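# Seat the grey arch's pegs into the stand posts

## Task

Lower the grey arch onto the stand with care so that the peg beneath each of its two green ends drops into the hole of the matching post, and each green end comes to sit on top of that post. Do not let the arms or grippers strike or bear down hard on the stand, and do not shove, drag or jam the arch forcefully; doing so counts as failure. The arch must stay seated by itself, since a placement held only by the robot is not accepted. At the end, release the arch and move the grippers away.

## Robot and tools

Robot: two xArm7 arms with parallel grippers, named left_arm and right_arm. The names are labels, not image sides. The left_arm base is at (-0.028, +0.265, 0) m and the right_arm base at (-0.025, -0.362, 0) m. Quaternions are wxyz: left (+0.996, 0, 0, +0.088), right (+1.000, 0, 0, -0.025).

Scene frame: the origin is on the table surface midway between the arms. +x points out over the table, +z points up, and left_arm sits toward +y. Reported gripper positions are in metres, orientations are wxyz quaternions, and velocities are in m/s and rad/s. The printed hand position can be a bit off, especially when an arm reaches far.

Gripper frame: the fingers extend along the gripper's +z axis and close along its y axis. end_effector_position (the pinch point) lies between the closed pads, about 2 cm short of the fingertips. When the fingers close, the tips advance about 10 mm along +z.

Row format, shared by execute_actions and move: one flat list of 14 numbers, each in [-1, 1]. The first seven are for left_arm: dx, dy, dz, rx, ry, rz, opening. The last seven are the same for right_arm. Always send all 14 numbers, even when one arm is idle.
- dx..rz are offsets, not poses. They are expressed in that gripper's own axes. A value of 1.0 equals 0.6 m of travel or 180 degrees of turn. rx, ry, rz form a single rotation vector.
- opening is absolute. +1 is fully open (0.084 m) and -1 is closed.

execute_actions(actions): a list of actions, run one after another. Each action is a table of up to 15 rows, and each row lasts one control step of 1/30 s. If a table has fewer than 15 rows, its last row repeats until 15 steps have run. Every row's offset is measured from the gripper's measured pose at the start of that action, not from the previous row. For the first action in a call, that starting pose is the last pose reported in this scene. An empty list only returns the state and images.

Each step clips the commanded pose to within 70 mm and 16 degrees of the measured pose. Damped IK then drives the joints, and position wins over orientation when both cannot be met. A distant target may therefore need several actions. After an action, an arm goes on at most to its last clipped pose, so command any remaining distance in the next action.

move(target, speed, blocking): target is one 14-number row, with offsets taken from the pose in the latest result that shows one. Each gripper follows a straight line toward its target, and both paths finish together. A path takes 0.5 to 10 s and is cut off at 10 s.
- speed is in m/s, from 0.002 to 0.5, default 0.25. The turn rate is capped at twice that value in rad/s.
- Openings are applied when the move starts.
- Paths ignore obstacles and the other arm. Grippers lag behind, can wander off the path and can overshoot the speed, especially when the arm is nearly straight.
- Faster contact hits harder, and a target set deeper past the contact presses harder.
- With blocking=false, the result comes after 0.5 s while the motion continues. Until a result shows the move has ended, new rows and moves are rejected, so use wait(0) or stop first.
- The result adds a "move:" line giving how it ended (done, off_target, moving, held, fault) and which limits acted. It also gives each gripper's distance to its target. limits=paced means a sent pose was clipped. limits=held means a check blocked some steps, after which the arm may then move much faster than the speed.

wait(seconds): from 0 to 10 s. Arms keep their last command, and any running move continues. stop(): brakes a running move. It needs room, more at high speed, and the fingers keep moving.

zoom_image(camera, region): camera is cam_low, cam_left_wrist or cam_right_wrist, each 672x504. region is [x0, y0, x1, y1] in pixels from the top-left corner, at most 504x504. show_instructions() shows the reference image. read_manual(section) gives only the licence text. finished_scene(scene) closes the current scene, given its number, and reports success. It cannot be undone. Replying without a tool call also ends things.

Results: a state line `left_arm: …` | `right_arm: …` with pose and velocities, and "Hand target" lines showing where each arm is being driven. grip_measured is the measured finger opening on the same scale as opening. Calls that ran actions list step readings; HELD next to an arm means part of its row was withheld. "pose unreachable" means the clearance check altered or blocked that arm's command. MOTOR HOT appears at 65 °C, and at 80 °C an OVER-TEMPERATURE FAULT brakes the arm until it cools.

Gripping: to hold a part, command an opening well below grip_measured; the lower the value, the harder the squeeze (about 24 N per pad). A fast close can squeeze harder. Sending grip_measured back still holds parts up to about 6 cm wide, more weakly on wider ones.

An arm that is not moving should get its corrective offset in the first call of a reply and zeros afterwards, with its opening repeated. The robot holds its last command while you think. Loose objects may occasionally be nudged.

Avoid: dropping the arch or knocking anything off the table, striking or pressing hard on the stand, forcing the pegs, and letting the arms collide. If a joint torque reaches its limit (waist and shoulder 46, upper arm roll, elbow and forearm roll 27.6, wrist joints 18.4 N m, including a held load's weight), a TORQUE FAULT halts that arm for 10 s and skips the rest of the call. Joint ranges: elbow -0.192 to 3.927 rad, shoulder -2.059 to 2.094 rad, wrist pitch -1.693 to 3.142 rad. Finish by opening the grippers and lifting clear, with the arch resting on its own.

Each tool is called in YAML: its name, and indented under it one key for each argument.

## Session

execute_actions:
  actions: []

show_instructions:

Scene clock: 0.00 s.
left_arm: end_effector_position=(+0.0721, +0.6537, +0.3134) grip_measured=+1.00 end_effector_quat_wxyz=(+0.040, -0.581, +0.810, -0.069) end_effector_velocity=(-0.000, -0.000, +0.001) end_effector_angular_velocity=(+0.002, +0.000, -0.000) | right_arm: end_effector_position=(+0.6692, -0.5330, +0.3739) grip_measured=+1.00 end_effector_quat_wxyz=(+0.261, +0.746, +0.584, +0.187) end_effector_velocity=(+0.000, +0.000, +0.000) end_effector_angular_velocity=(-0.001, -0.000, +0.001)
Joint positions: left_arm=[ 1.453 -0.239 -0.191  1.119 -0.201  1.404 -2.903  0.084] | right_arm=[-0.287  0.358  0.127  1.717 -0.117  0.712 -1.498  0.084]
Joint velocities: left_arm=[-0.    -0.002  0.    -0.     0.    -0.     0.    -0.   ] | right_arm=[ 0.     0.     0.     0.     0.    -0.    -0.001 -0.   ]
Hand target (left_arm): +0.072, +0.654, +0.313; +0.040, -0.581, +0.810, -0.069
Hand target (right_arm): +0.669, -0.533, +0.374; +0.261, +0.746, +0.584, +0.187

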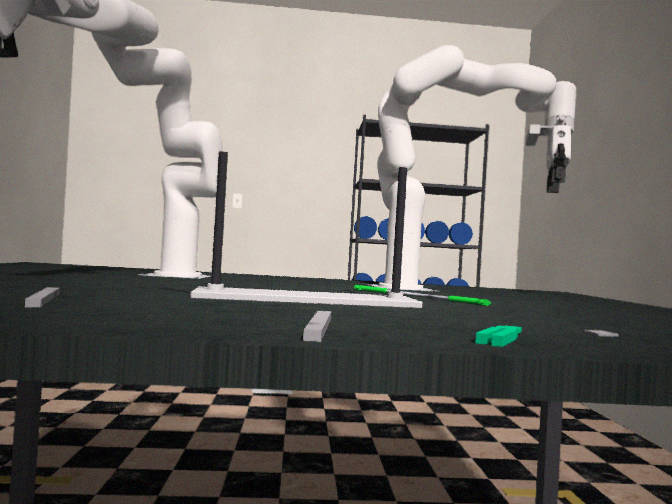

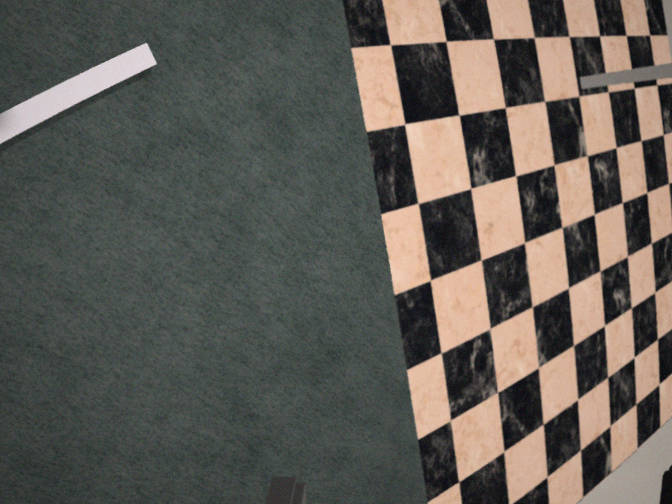

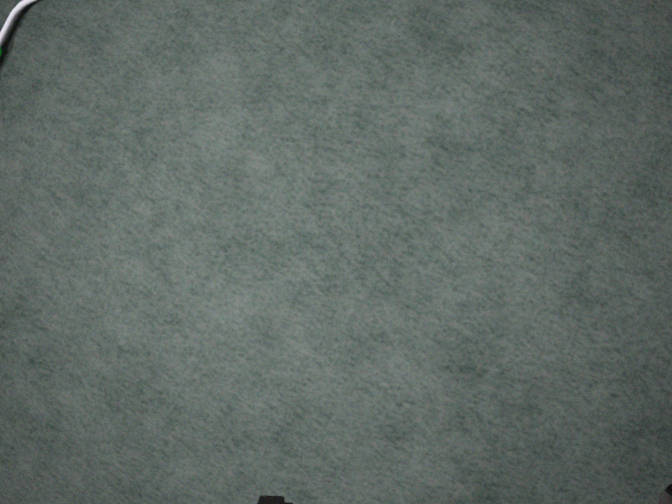

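Reference images for this scene: Buzz-wire game page 1.

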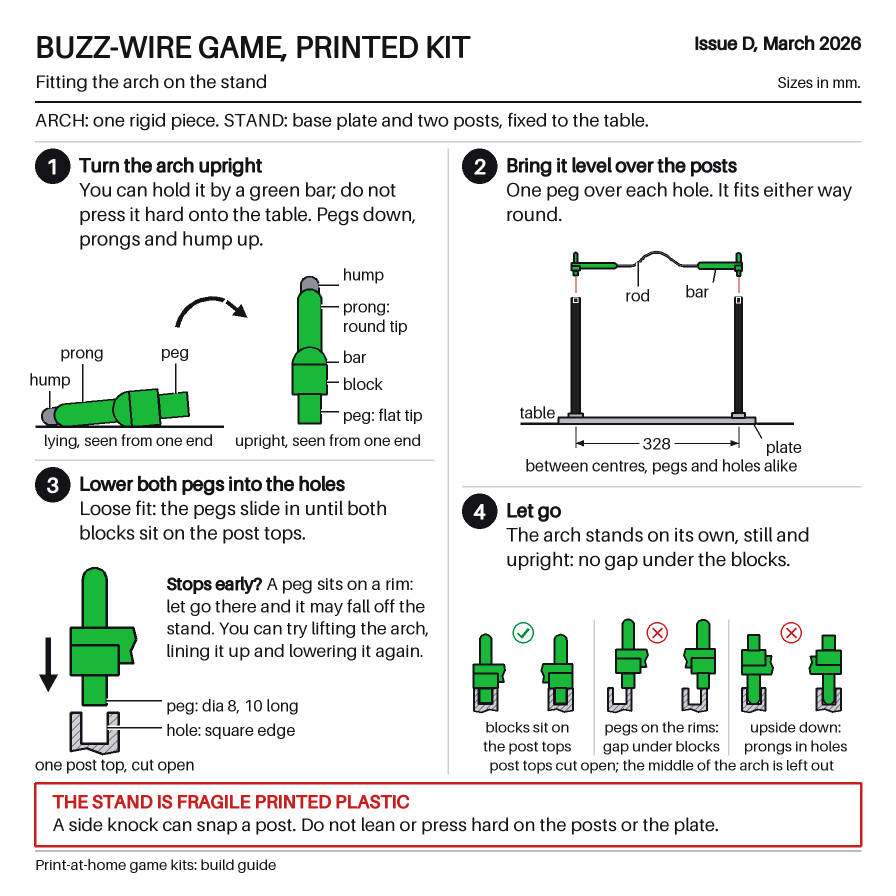

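move:
  target: [0.432,-0.674,0.035,-0.047,0.027,0.395,1,0.197,-0.435,-0.078,0.226,0.433,0.072,1]
  speed: 0.3

Scene clock: 12.87 s.
left_arm: end_effector_position=(+0.3683, +0.2775, +0.3599) grip_measured=+1.00 end_effector_quat_wxyz=(-0.000, +0.000, +1.000, -0.001) end_effector_velocity=(+0.002, -0.003, +0.000) end_effector_angular_velocity=(+0.004, +0.002, -0.008) | right_arm: end_effector_position=(+0.4690, -0.3637, +0.2491) grip_measured=+1.00 end_effector_quat_wxyz=(-0.430, +0.563, +0.561, +0.429) end_effector_velocity=(-0.001, +0.000, -0.002) end_effector_angular_velocity=(+0.004, +0.005, +0.002)
Joint positions: left_arm=[ 0.953 -0.462 -0.84   1.23  -0.341  1.553 -2.792  0.084] | right_arm=[-0.706  0.468  0.33   1.37   0.966  1.678 -2.276  0.084]
Joint velocities: left_arm=[ 0.001  0.005 -0.011  0.008  0.005  0.001 -0.004 -0.   ] | right_arm=[-0.001  0.004 -0.001 -0.003 -0.001  0.002 -0.002 -0.   ]
Hand target (left_arm): +0.368, +0.277, +0.360; -0.000, +0.001, +1.000, -0.001
Hand target (right_arm): +0.469, -0.364, +0.249; -0.431, +0.563, +0.560, +0.429
Off the commanded pose (left_arm): 0.002 m, 0 deg.
Off the commanded pose (right_arm): 0.001 m, 0 deg.
move: done

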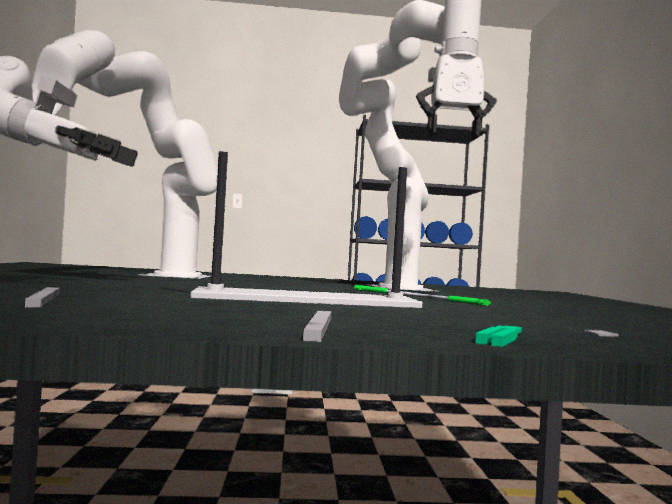

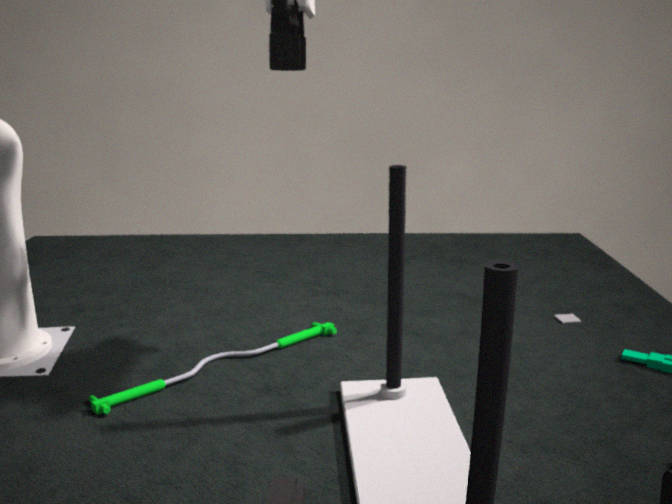

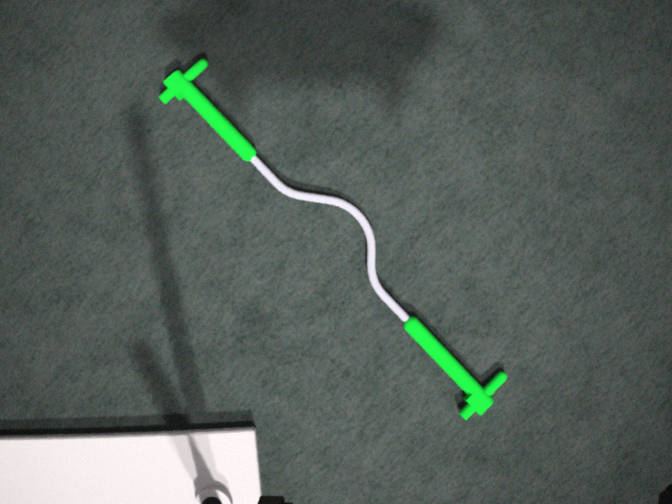

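move:
  target: [0.258,-0.186,0.483,0.0265,-0.0106,-0.2434,-0.35,0,0.163,0,0,0,0,1]
  speed: 0.22

Scene clock: 26.90 s.
left_arm: end_effector_position=(+0.2130, +0.1653, +0.0700) grip_measured=-0.37 end_effector_quat_wxyz=(+0.015, -0.373, +0.927, -0.042) end_effector_velocity=(+0.000, -0.001, -0.002) end_effector_angular_velocity=(+0.000, +0.000, -0.001) | right_arm: end_effector_position=(+0.5668, -0.3636, +0.2490) grip_measured=+1.00 end_effector_quat_wxyz=(-0.430, +0.563, +0.560, +0.429) end_effector_velocity=(+0.000, -0.000, -0.000) end_effector_angular_velocity=(+0.000, +0.001, -0.001)
Joint positions: left_arm=[ 0.461 -1.062 -1.198  0.215 -1.195  1.125 -3.449  0.028] | right_arm=[-0.589  0.775  0.351  1.824  0.945  1.667 -2.094  0.084]
Joint velocities: left_arm=[ 0.001  0.006 -0.01  -0.    -0.008 -0.008  0.001 -0.   ] | right_arm=[-0.     0.001  0.     0.001 -0.     0.     0.002 -0.   ]
Hand target (left_arm): +0.213, +0.165, +0.070; +0.015, -0.373, +0.927, -0.042
Hand target (right_arm): +0.567, -0.364, +0.249; -0.430, +0.563, +0.560, +0.429
Off the commanded pose (left_arm): 0.001 m, 0 deg.
Off the commanded pose (right_arm): 0.000 m, 0 deg.
move: done

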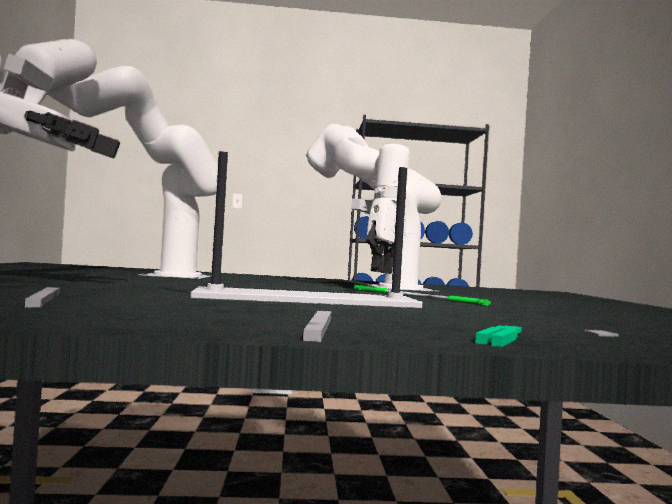

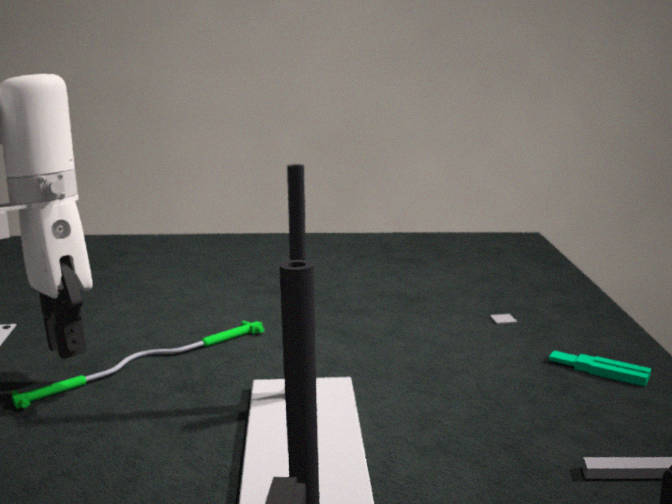

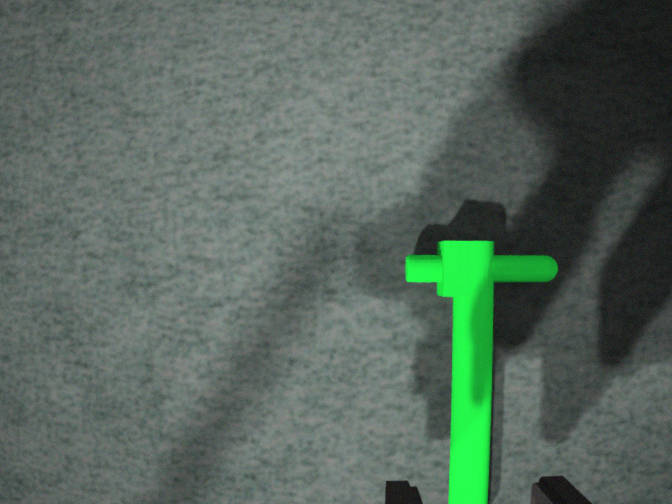

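move:
  target: [0.017,0.012,0.075,0,0,0,-0.35,0,0,0,0,0,0,1]
  speed: 0.06

zoom_image:
  camera: "cam_left_wrist"
  region: [0,300,160,430]

Scene clock: 31.13 s.
left_arm: end_effector_position=(+0.2033, +0.1604, +0.0245) grip_measured=-0.37 end_effector_quat_wxyz=(+0.015, -0.373, +0.927, -0.043) end_effector_velocity=(+0.001, -0.001, -0.002) end_effector_angular_velocity=(-0.000, -0.000, -0.003) | right_arm: end_effector_position=(+0.5668, -0.3636, +0.2490) grip_measured=+1.00 end_effector_quat_wxyz=(-0.430, +0.563, +0.560, +0.429) end_effector_velocity=(-0.000, -0.000, +0.000) end_effector_angular_velocity=(-0.000, +0.000, -0.000)
Joint positions: left_arm=[ 0.499 -0.979 -1.428  0.189 -1.412  0.996 -3.397  0.028] | right_arm=[-0.589  0.775  0.351  1.824  0.945  1.667 -2.094  0.084]
Joint velocities: left_arm=[ 0.009  0.005 -0.014  0.004 -0.01  -0.006  0.007  0.   ] | right_arm=[-0.    -0.     0.     0.    -0.001 -0.     0.001  0.   ]
Hand target (left_arm): +0.203, +0.160, +0.024; +0.015, -0.373, +0.927, -0.042
Hand target (right_arm): +0.567, -0.364, +0.249; -0.430, +0.563, +0.560, +0.429
Off the commanded pose (left_arm): 0.000 m, 0 deg.
Off the commanded pose (right_arm): 0.000 m, 0 deg.
move: done

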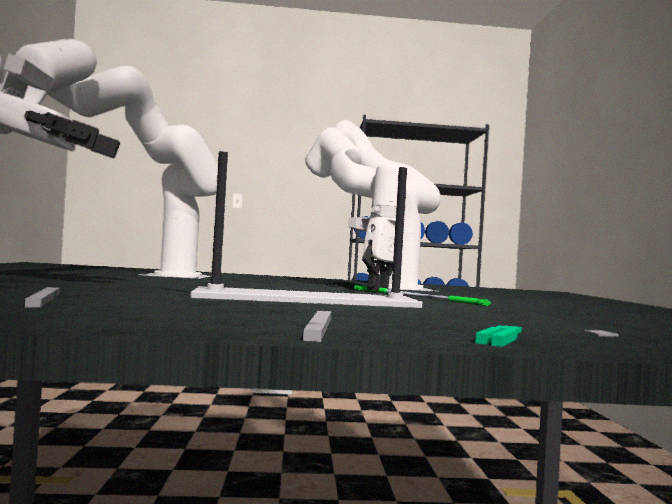

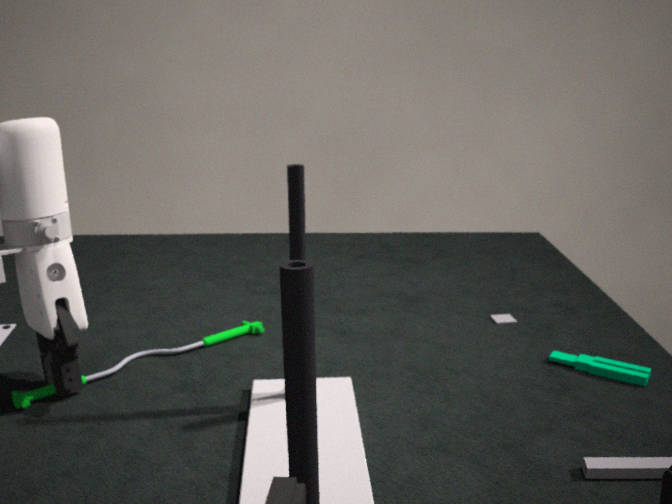

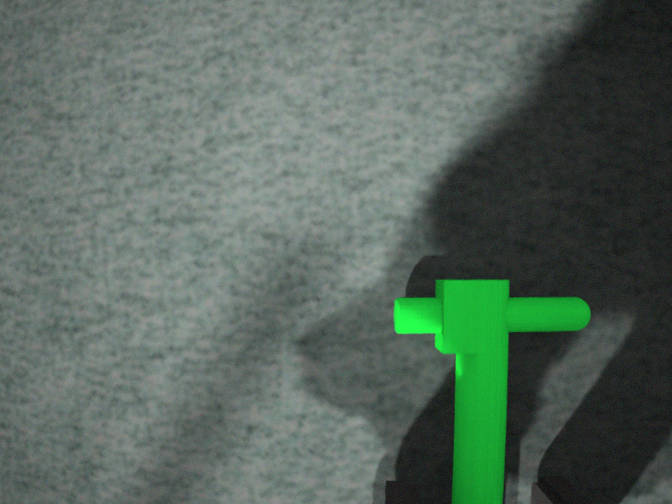

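Region (0, 300, 160, 430) of cam_left_wrist's 672x504 image, scaled by 3.150, with more detail than that image has; it fills the top 410 rows of this view, and the rest is white.

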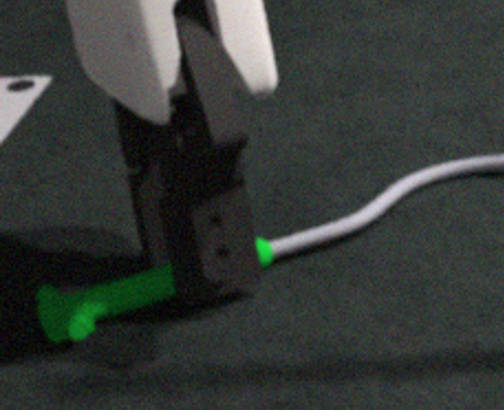

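move:
  target: [0,0,0,0,0,0,-1,0,0,0,0,0,0,1]

move:
  target: [-0.069,-0.141,-0.59,0,0,0,-1,0,0,0,0,0,0,1]
  speed: 0.22

Scene clock: 37.17 s.
left_arm: end_effector_position=(+0.2032, +0.1604, +0.0245) grip_measured=-0.74 end_effector_quat_wxyz=(+0.015, -0.373, +0.927, -0.043) end_effector_velocity=(+0.000, -0.001, +0.000) end_effector_angular_velocity=(-0.001, -0.001, -0.000) | right_arm: end_effector_position=(+0.5668, -0.3636, +0.2490) grip_measured=+1.00 end_effector_quat_wxyz=(-0.430, +0.563, +0.560, +0.429) end_effector_velocity=(+0.000, -0.001, +0.000) end_effector_angular_velocity=(-0.001, -0.001, -0.001)
Joint positions: left_arm=[ 0.499 -0.979 -1.428  0.189 -1.412  0.996 -3.397  0.011] | right_arm=[-0.589  0.775  0.351  1.824  0.945  1.667 -2.094  0.084]
Joint velocities: left_arm=[-0.    -0.     0.001  0.001 -0.001  0.     0.    -0.   ] | right_arm=[-0.    -0.     0.     0.002 -0.     0.     0.001  0.   ]
Hand target (left_arm): +0.203, +0.160, +0.025; +0.015, -0.373, +0.927, -0.043
Hand target (right_arm): +0.567, -0.364, +0.249; -0.430, +0.563, +0.560, +0.429
Off the commanded pose (left_arm): 0.000 m, 0 deg.
Off the commanded pose (right_arm): 0.000 m, 0 deg.
move: done

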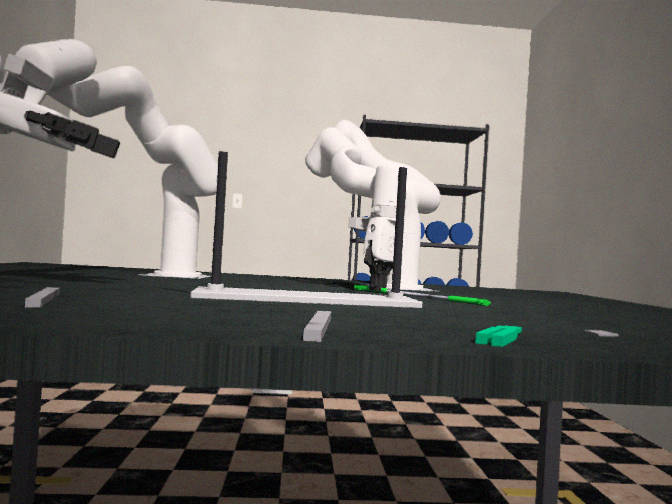

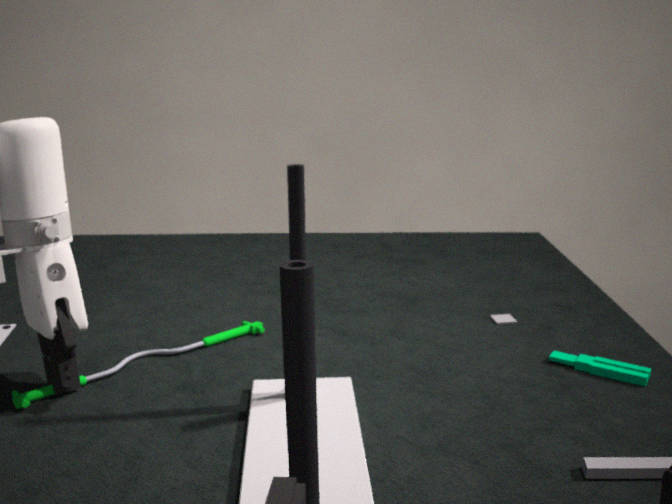

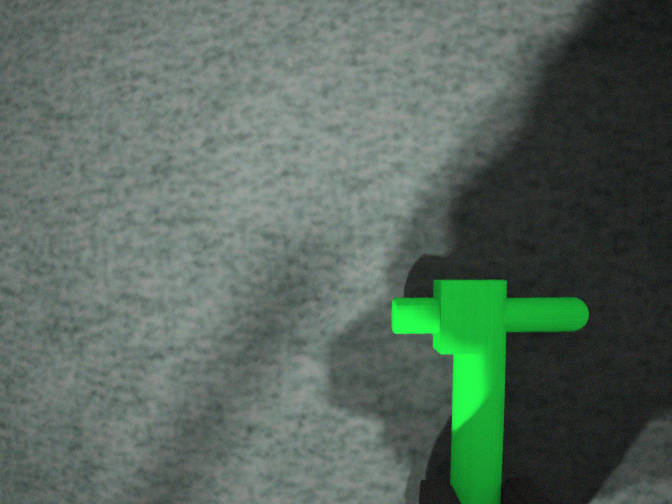

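Scene clock: 39.37 s.
left_arm: end_effector_position=(+0.2700, +0.1514, +0.3847) grip_measured=-0.74 end_effector_quat_wxyz=(+0.015, -0.372, +0.927, -0.042) end_effector_velocity=(+0.001, -0.000, +0.003) end_effector_angular_velocity=(-0.001, -0.000, -0.000) | right_arm: end_effector_position=(+0.5668, -0.3636, +0.2490) grip_measured=+1.00 end_effector_quat_wxyz=(-0.430, +0.563, +0.560, +0.429) end_effector_velocity=(+0.000, -0.000, +0.000) end_effector_angular_velocity=(+0.001, +0.002, -0.001)
Joint positions: left_arm=[ 0.652 -0.859 -0.638  1.068 -0.561  1.75  -3.659  0.011] | right_arm=[-0.589  0.775  0.351  1.824  0.945  1.667 -2.094  0.084]
Joint velocities: left_arm=[ 0.003  0.007  0.     0.011  0.002  0.004 -0.002  0.   ] | right_arm=[-0.    -0.     0.     0.     0.001  0.     0.002  0.   ]
Hand target (left_arm): +0.270, +0.151, +0.385; +0.015, -0.372, +0.927, -0.042
Hand target (right_arm): +0.567, -0.364, +0.249; -0.430, +0.563, +0.560, +0.429
Off the commanded pose (left_arm): 0.001 m, 0 deg.
Off the commanded pose (right_arm): 0.000 m, 0 deg.
move: done

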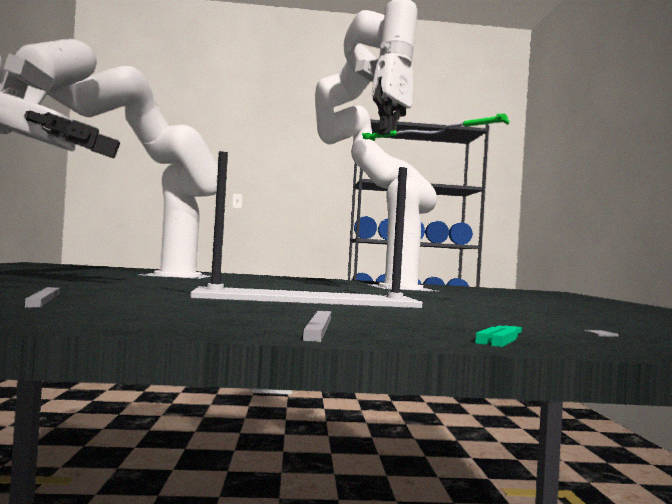

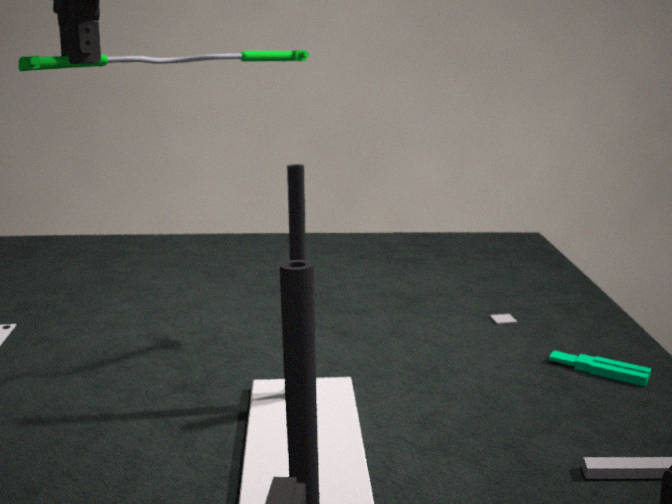

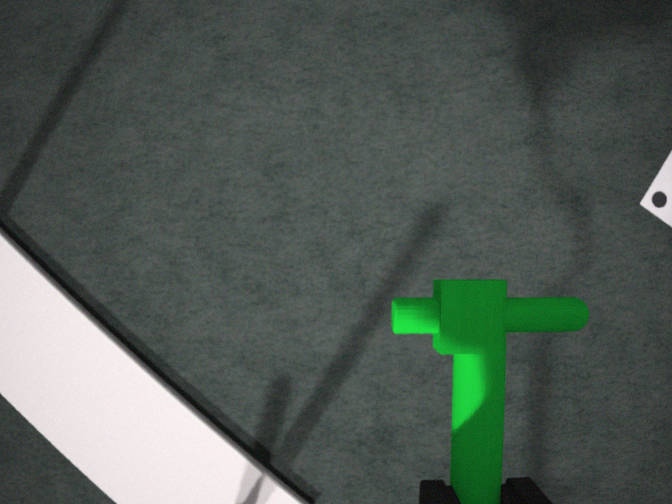

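move:
  target: [-0.109,-0.2,0.017,0,0,0.724,-1,0,0,0,0,0,0,1]
  speed: 0.4

Scene clock: 44.30 s.
left_arm: end_effector_position=(+0.4003, +0.1101, +0.3850) grip_measured=-0.74 end_effector_quat_wxyz=(+0.044, +0.684, +0.728, -0.004) end_effector_velocity=(+0.000, +0.001, -0.000) end_effector_angular_velocity=(+0.002, +0.001, -0.007) | right_arm: end_effector_position=(+0.5668, -0.3636, +0.2490) grip_measured=+1.00 end_effector_quat_wxyz=(-0.430, +0.563, +0.560, +0.429) end_effector_velocity=(-0.000, +0.000, -0.000) end_effector_angular_velocity=(+0.000, +0.000, +0.000)
Joint positions: left_arm=[ 0.357 -0.182 -0.76   1.412 -0.178  1.473 -1.846  0.011] | right_arm=[-0.589  0.775  0.351  1.824  0.945  1.667 -2.094  0.084]
Joint velocities: left_arm=[-0.001  0.003  0.     0.001  0.003  0.     0.006 -0.   ] | right_arm=[-0.    -0.     0.    -0.001 -0.     0.    -0.001  0.   ]
Hand target (left_arm): +0.400, +0.110, +0.385; +0.044, +0.684, +0.728, -0.004
Hand target (right_arm): +0.567, -0.364, +0.249; -0.430, +0.563, +0.560, +0.429
Off the commanded pose (left_arm): 0.000 m, 0 deg.
Off the commanded pose (right_arm): 0.000 m, 0 deg.
move: done

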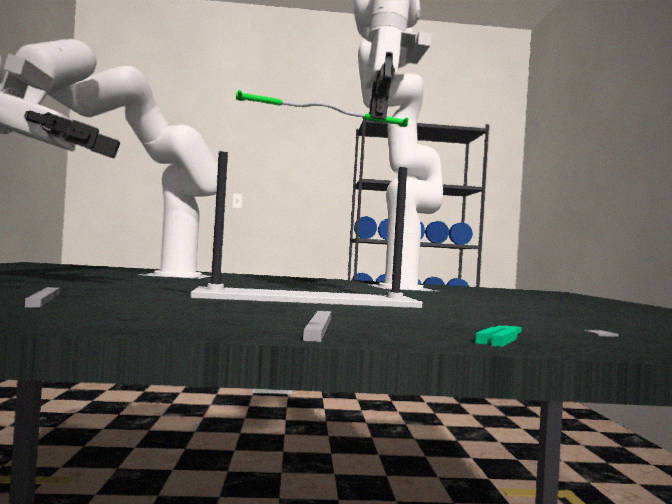

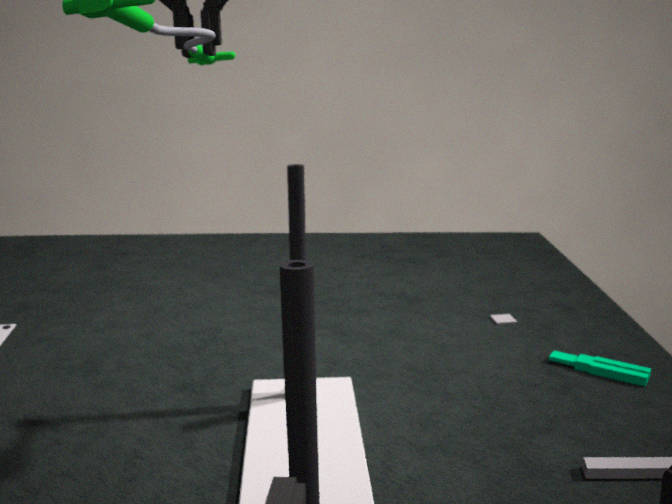

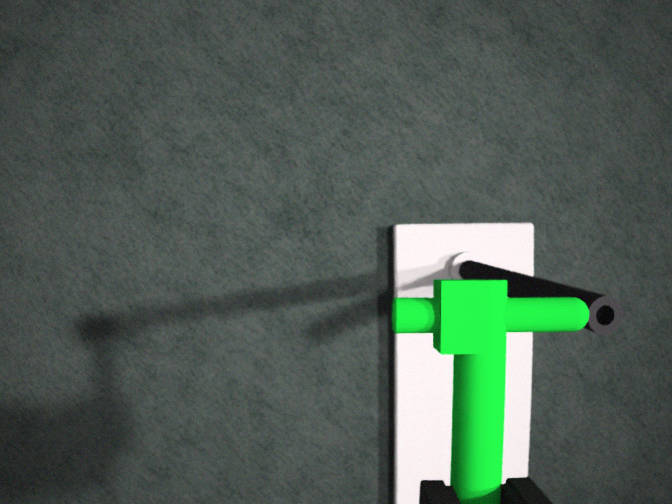

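move:
  target: [-0.024,0.106,0.141,-0.482,0.017,0.018,-1,0,0,0,0,0,0,1]

zoom_image:
  camera: "cam_left_wrist"
  region: [220,80,380,300]

zoom_image:
  camera: "cam_low"
  region: [190,100,430,200]

Scene clock: 52.83 s.
left_arm: end_effector_position=(+0.4701, +0.0945, +0.3048) grip_measured=-0.74 end_effector_quat_wxyz=(+0.486, +0.485, +0.515, +0.514) end_effector_velocity=(+0.000, +0.001, -0.000) end_effector_angular_velocity=(+0.001, -0.008, +0.004) | right_arm: end_effector_position=(+0.5668, -0.3636, +0.2490) grip_measured=+1.00 end_effector_quat_wxyz=(-0.430, +0.563, +0.560, +0.429) end_effector_velocity=(+0.000, +0.000, +0.000) end_effector_angular_velocity=(+0.001, -0.001, +0.000)
Joint positions: left_arm=[ 1.048 -0.952 -1.735  0.484 -0.545 -0.81  -2.228  0.011] | right_arm=[-0.589  0.775  0.351  1.824  0.945  1.667 -2.094  0.084]
Joint velocities: left_arm=[ 0.006 -0.012 -0.007  0.003 -0.011 -0.002 -0.004 -0.   ] | right_arm=[ 0.001  0.     0.     0.     0.001 -0.    -0.    -0.   ]
Hand target (left_arm): +0.470, +0.095, +0.305; +0.486, +0.485, +0.515, +0.514
Hand target (right_arm): +0.567, -0.364, +0.249; -0.430, +0.563, +0.560, +0.429
Off the commanded pose (left_arm): 0.001 m, 0 deg.
Off the commanded pose (right_arm): 0.000 m, 0 deg.
move: done

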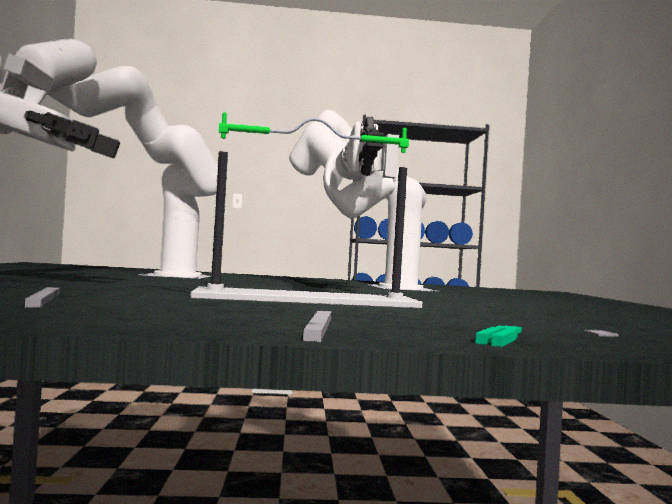

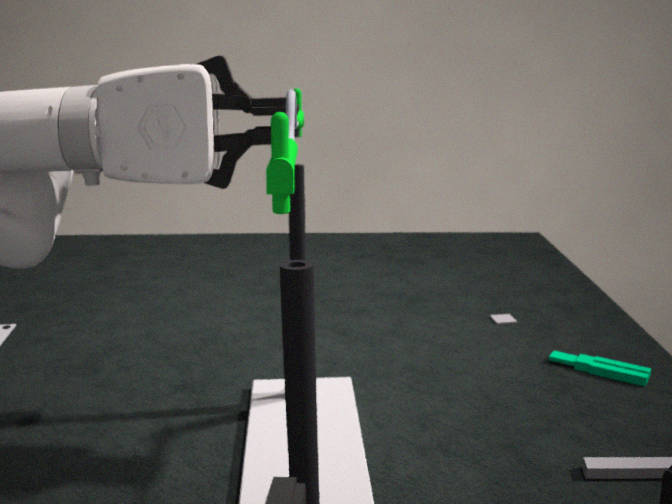

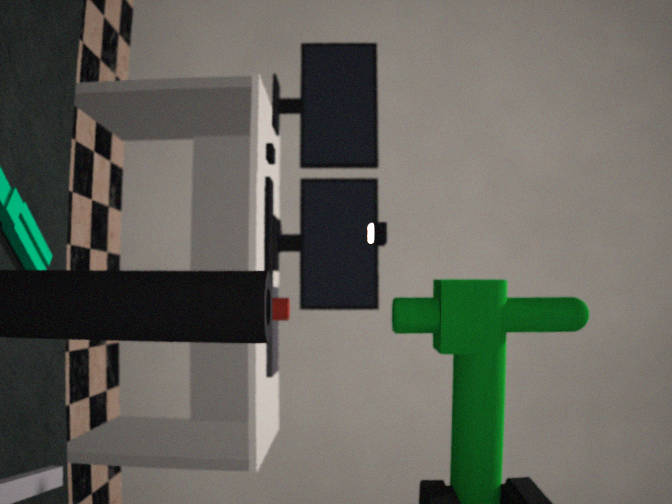

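Region (220, 80, 380, 300) of cam_left_wrist's 672x504 image, scaled by 2.291, with more detail than that image has; it fills the left 367 columns of this view, and the rest is white.

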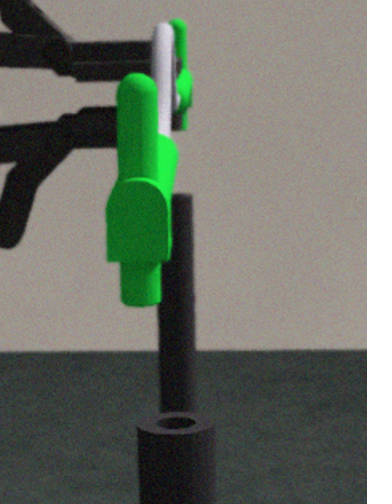

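Region (190, 100, 430, 200) of cam_low's 672x504 image, scaled by 2.100, with more detail than that image has; it fills the top 210 rows of this view, and the rest is white.

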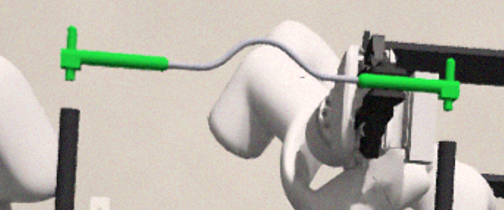

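move:
  target: [0.0033,-0.03,-0.0018,0,0.0086,-0.0024,-1,0,0,0,0,0,0,1]
  speed: 0.04

zoom_image:
  camera: "cam_left_wrist"
  region: [220,80,380,300]

zoom_image:
  camera: "cam_low"
  region: [190,100,430,200]

Scene clock: 57.53 s.
left_arm: end_effector_position=(+0.4688, +0.0964, +0.2869) grip_measured=-0.74 end_effector_quat_wxyz=(+0.481, +0.476, +0.524, +0.518) end_effector_velocity=(-0.000, +0.000, -0.001) end_effector_angular_velocity=(-0.002, -0.002, +0.004) | right_arm: end_effector_position=(+0.5668, -0.3636, +0.2490) grip_measured=+1.00 end_effector_quat_wxyz=(-0.430, +0.563, +0.560, +0.429) end_effector_velocity=(+0.000, -0.000, +0.000) end_effector_angular_velocity=(+0.000, -0.001, -0.001)
Joint positions: left_arm=[ 1.067 -1.01  -1.797  0.49  -0.616 -0.797 -2.257  0.011] | right_arm=[-0.589  0.775  0.351  1.824  0.945  1.667 -2.094  0.084]
Joint velocities: left_arm=[ 0.001 -0.005 -0.005  0.001 -0.01   0.002 -0.002  0.   ] | right_arm=[ 0.    -0.    -0.     0.001  0.001  0.     0.     0.   ]
Hand target (left_arm): +0.469, +0.096, +0.287; +0.481, +0.476, +0.524, +0.518
Hand target (right_arm): +0.567, -0.364, +0.249; -0.430, +0.563, +0.560, +0.429
Off the commanded pose (left_arm): 0.000 m, 0 deg.
Off the commanded pose (right_arm): 0.000 m, 0 deg.
move: done

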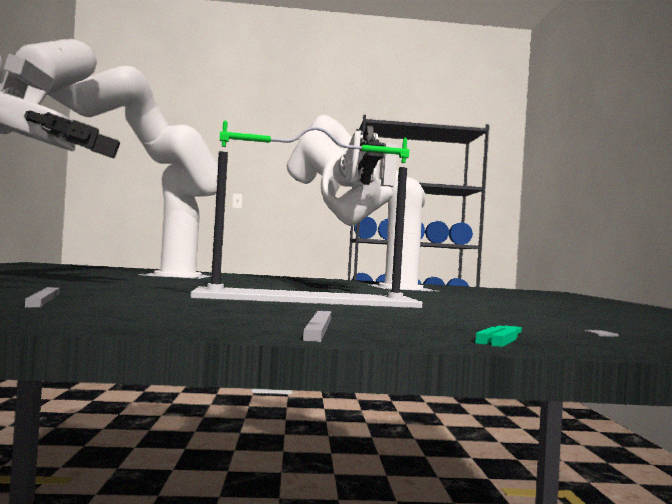

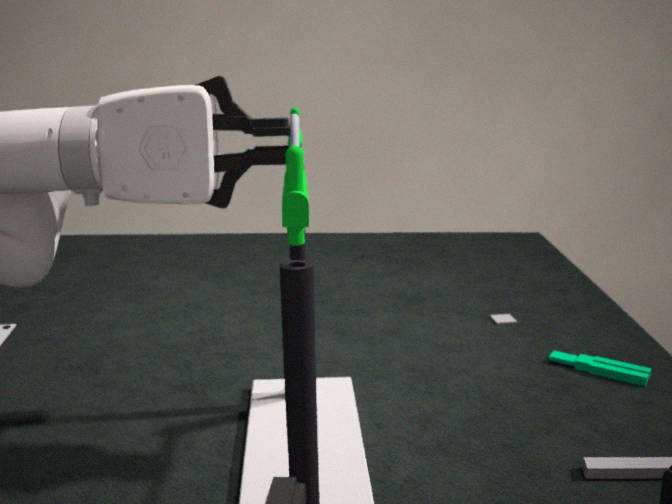

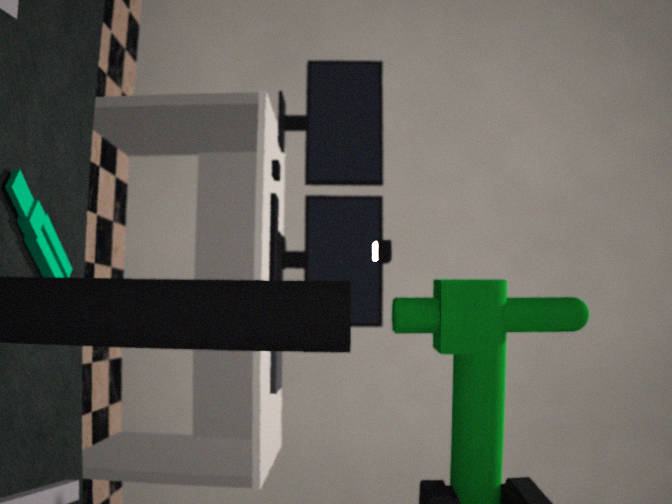

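Region (220, 80, 380, 300) of cam_left_wrist's 672x504 image, scaled by 2.291, with more detail than that image has; it fills the left 367 columns of this view, and the rest is white.

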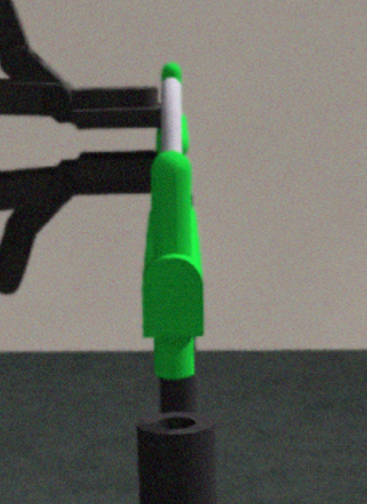

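Region (190, 100, 430, 200) of cam_low's 672x504 image, scaled by 2.100, with more detail than that image has; it fills the top 210 rows of this view, and the rest is white.

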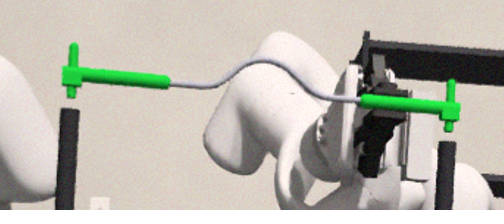

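move:
  target: [-0.0008,-0.022,0,0,0,0,-1,0,0,0,0,0,0,1]
  speed: 0.012

zoom_image:
  camera: "cam_left_wrist"
  region: [220,80,380,300]

Scene clock: 61.37 s.
left_arm: end_effector_position=(+0.4689, +0.0960, +0.2738) grip_measured=-0.74 end_effector_quat_wxyz=(+0.481, +0.476, +0.524, +0.518) end_effector_velocity=(+0.000, +0.000, -0.002) end_effector_angular_velocity=(+0.000, -0.000, +0.000) | right_arm: end_effector_position=(+0.5668, -0.3636, +0.2490) grip_measured=+1.00 end_effector_quat_wxyz=(-0.430, +0.563, +0.560, +0.429) end_effector_velocity=(-0.000, -0.000, -0.000) end_effector_angular_velocity=(-0.000, -0.001, +0.000)
Joint positions: left_arm=[ 1.092 -1.039 -1.842  0.495 -0.637 -0.813 -2.282  0.011] | right_arm=[-0.589  0.775  0.351  1.824  0.945  1.667 -2.094  0.084]
Joint velocities: left_arm=[ 0.005 -0.005 -0.006  0.001 -0.002 -0.002 -0.004  0.   ] | right_arm=[-0.     0.    -0.    -0.    -0.001  0.    -0.001  0.   ]
Hand target (left_arm): +0.469, +0.096, +0.274; +0.481, +0.476, +0.524, +0.518
Hand target (right_arm): +0.567, -0.364, +0.249; -0.430, +0.563, +0.560, +0.429
Off the commanded pose (left_arm): 0.000 m, 0 deg.
Off the commanded pose (right_arm): 0.000 m, 0 deg.
move: done

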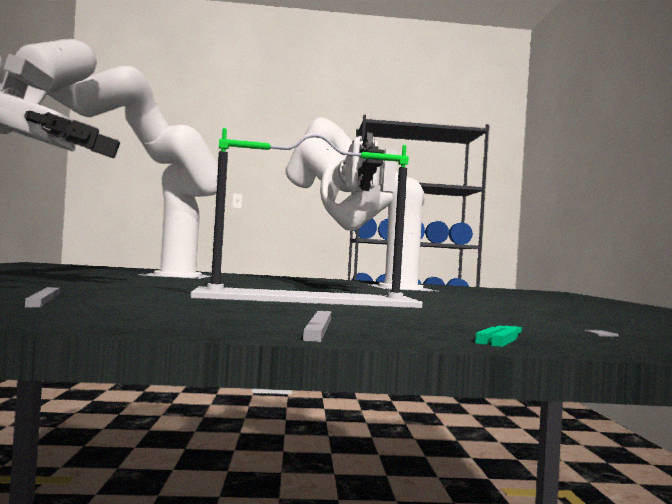

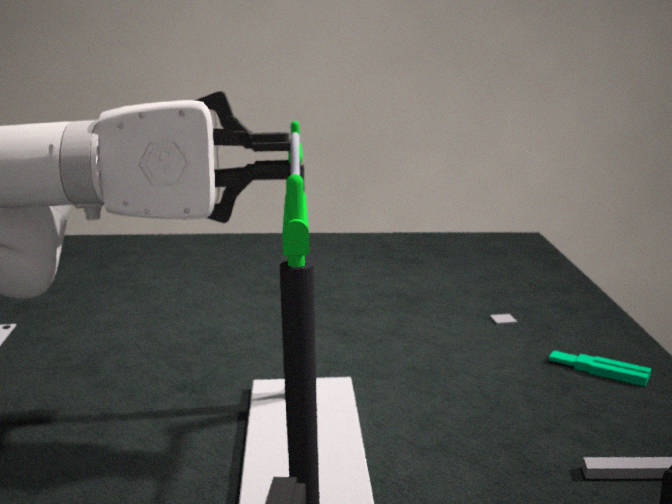

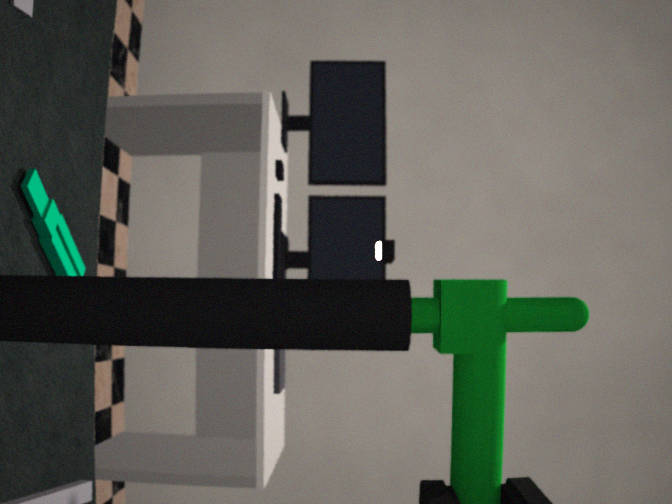

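Region (220, 80, 380, 300) of cam_left_wrist's 672x504 image, scaled by 2.291, with more detail than that image has; it fills the left 367 columns of this view, and the rest is white.

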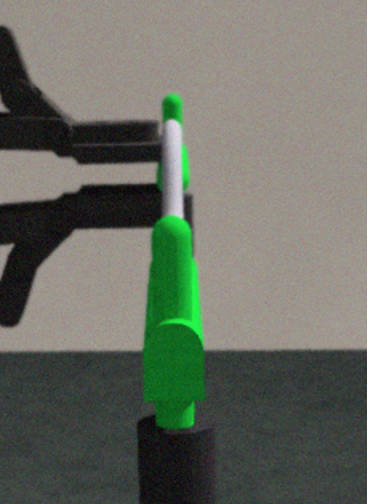

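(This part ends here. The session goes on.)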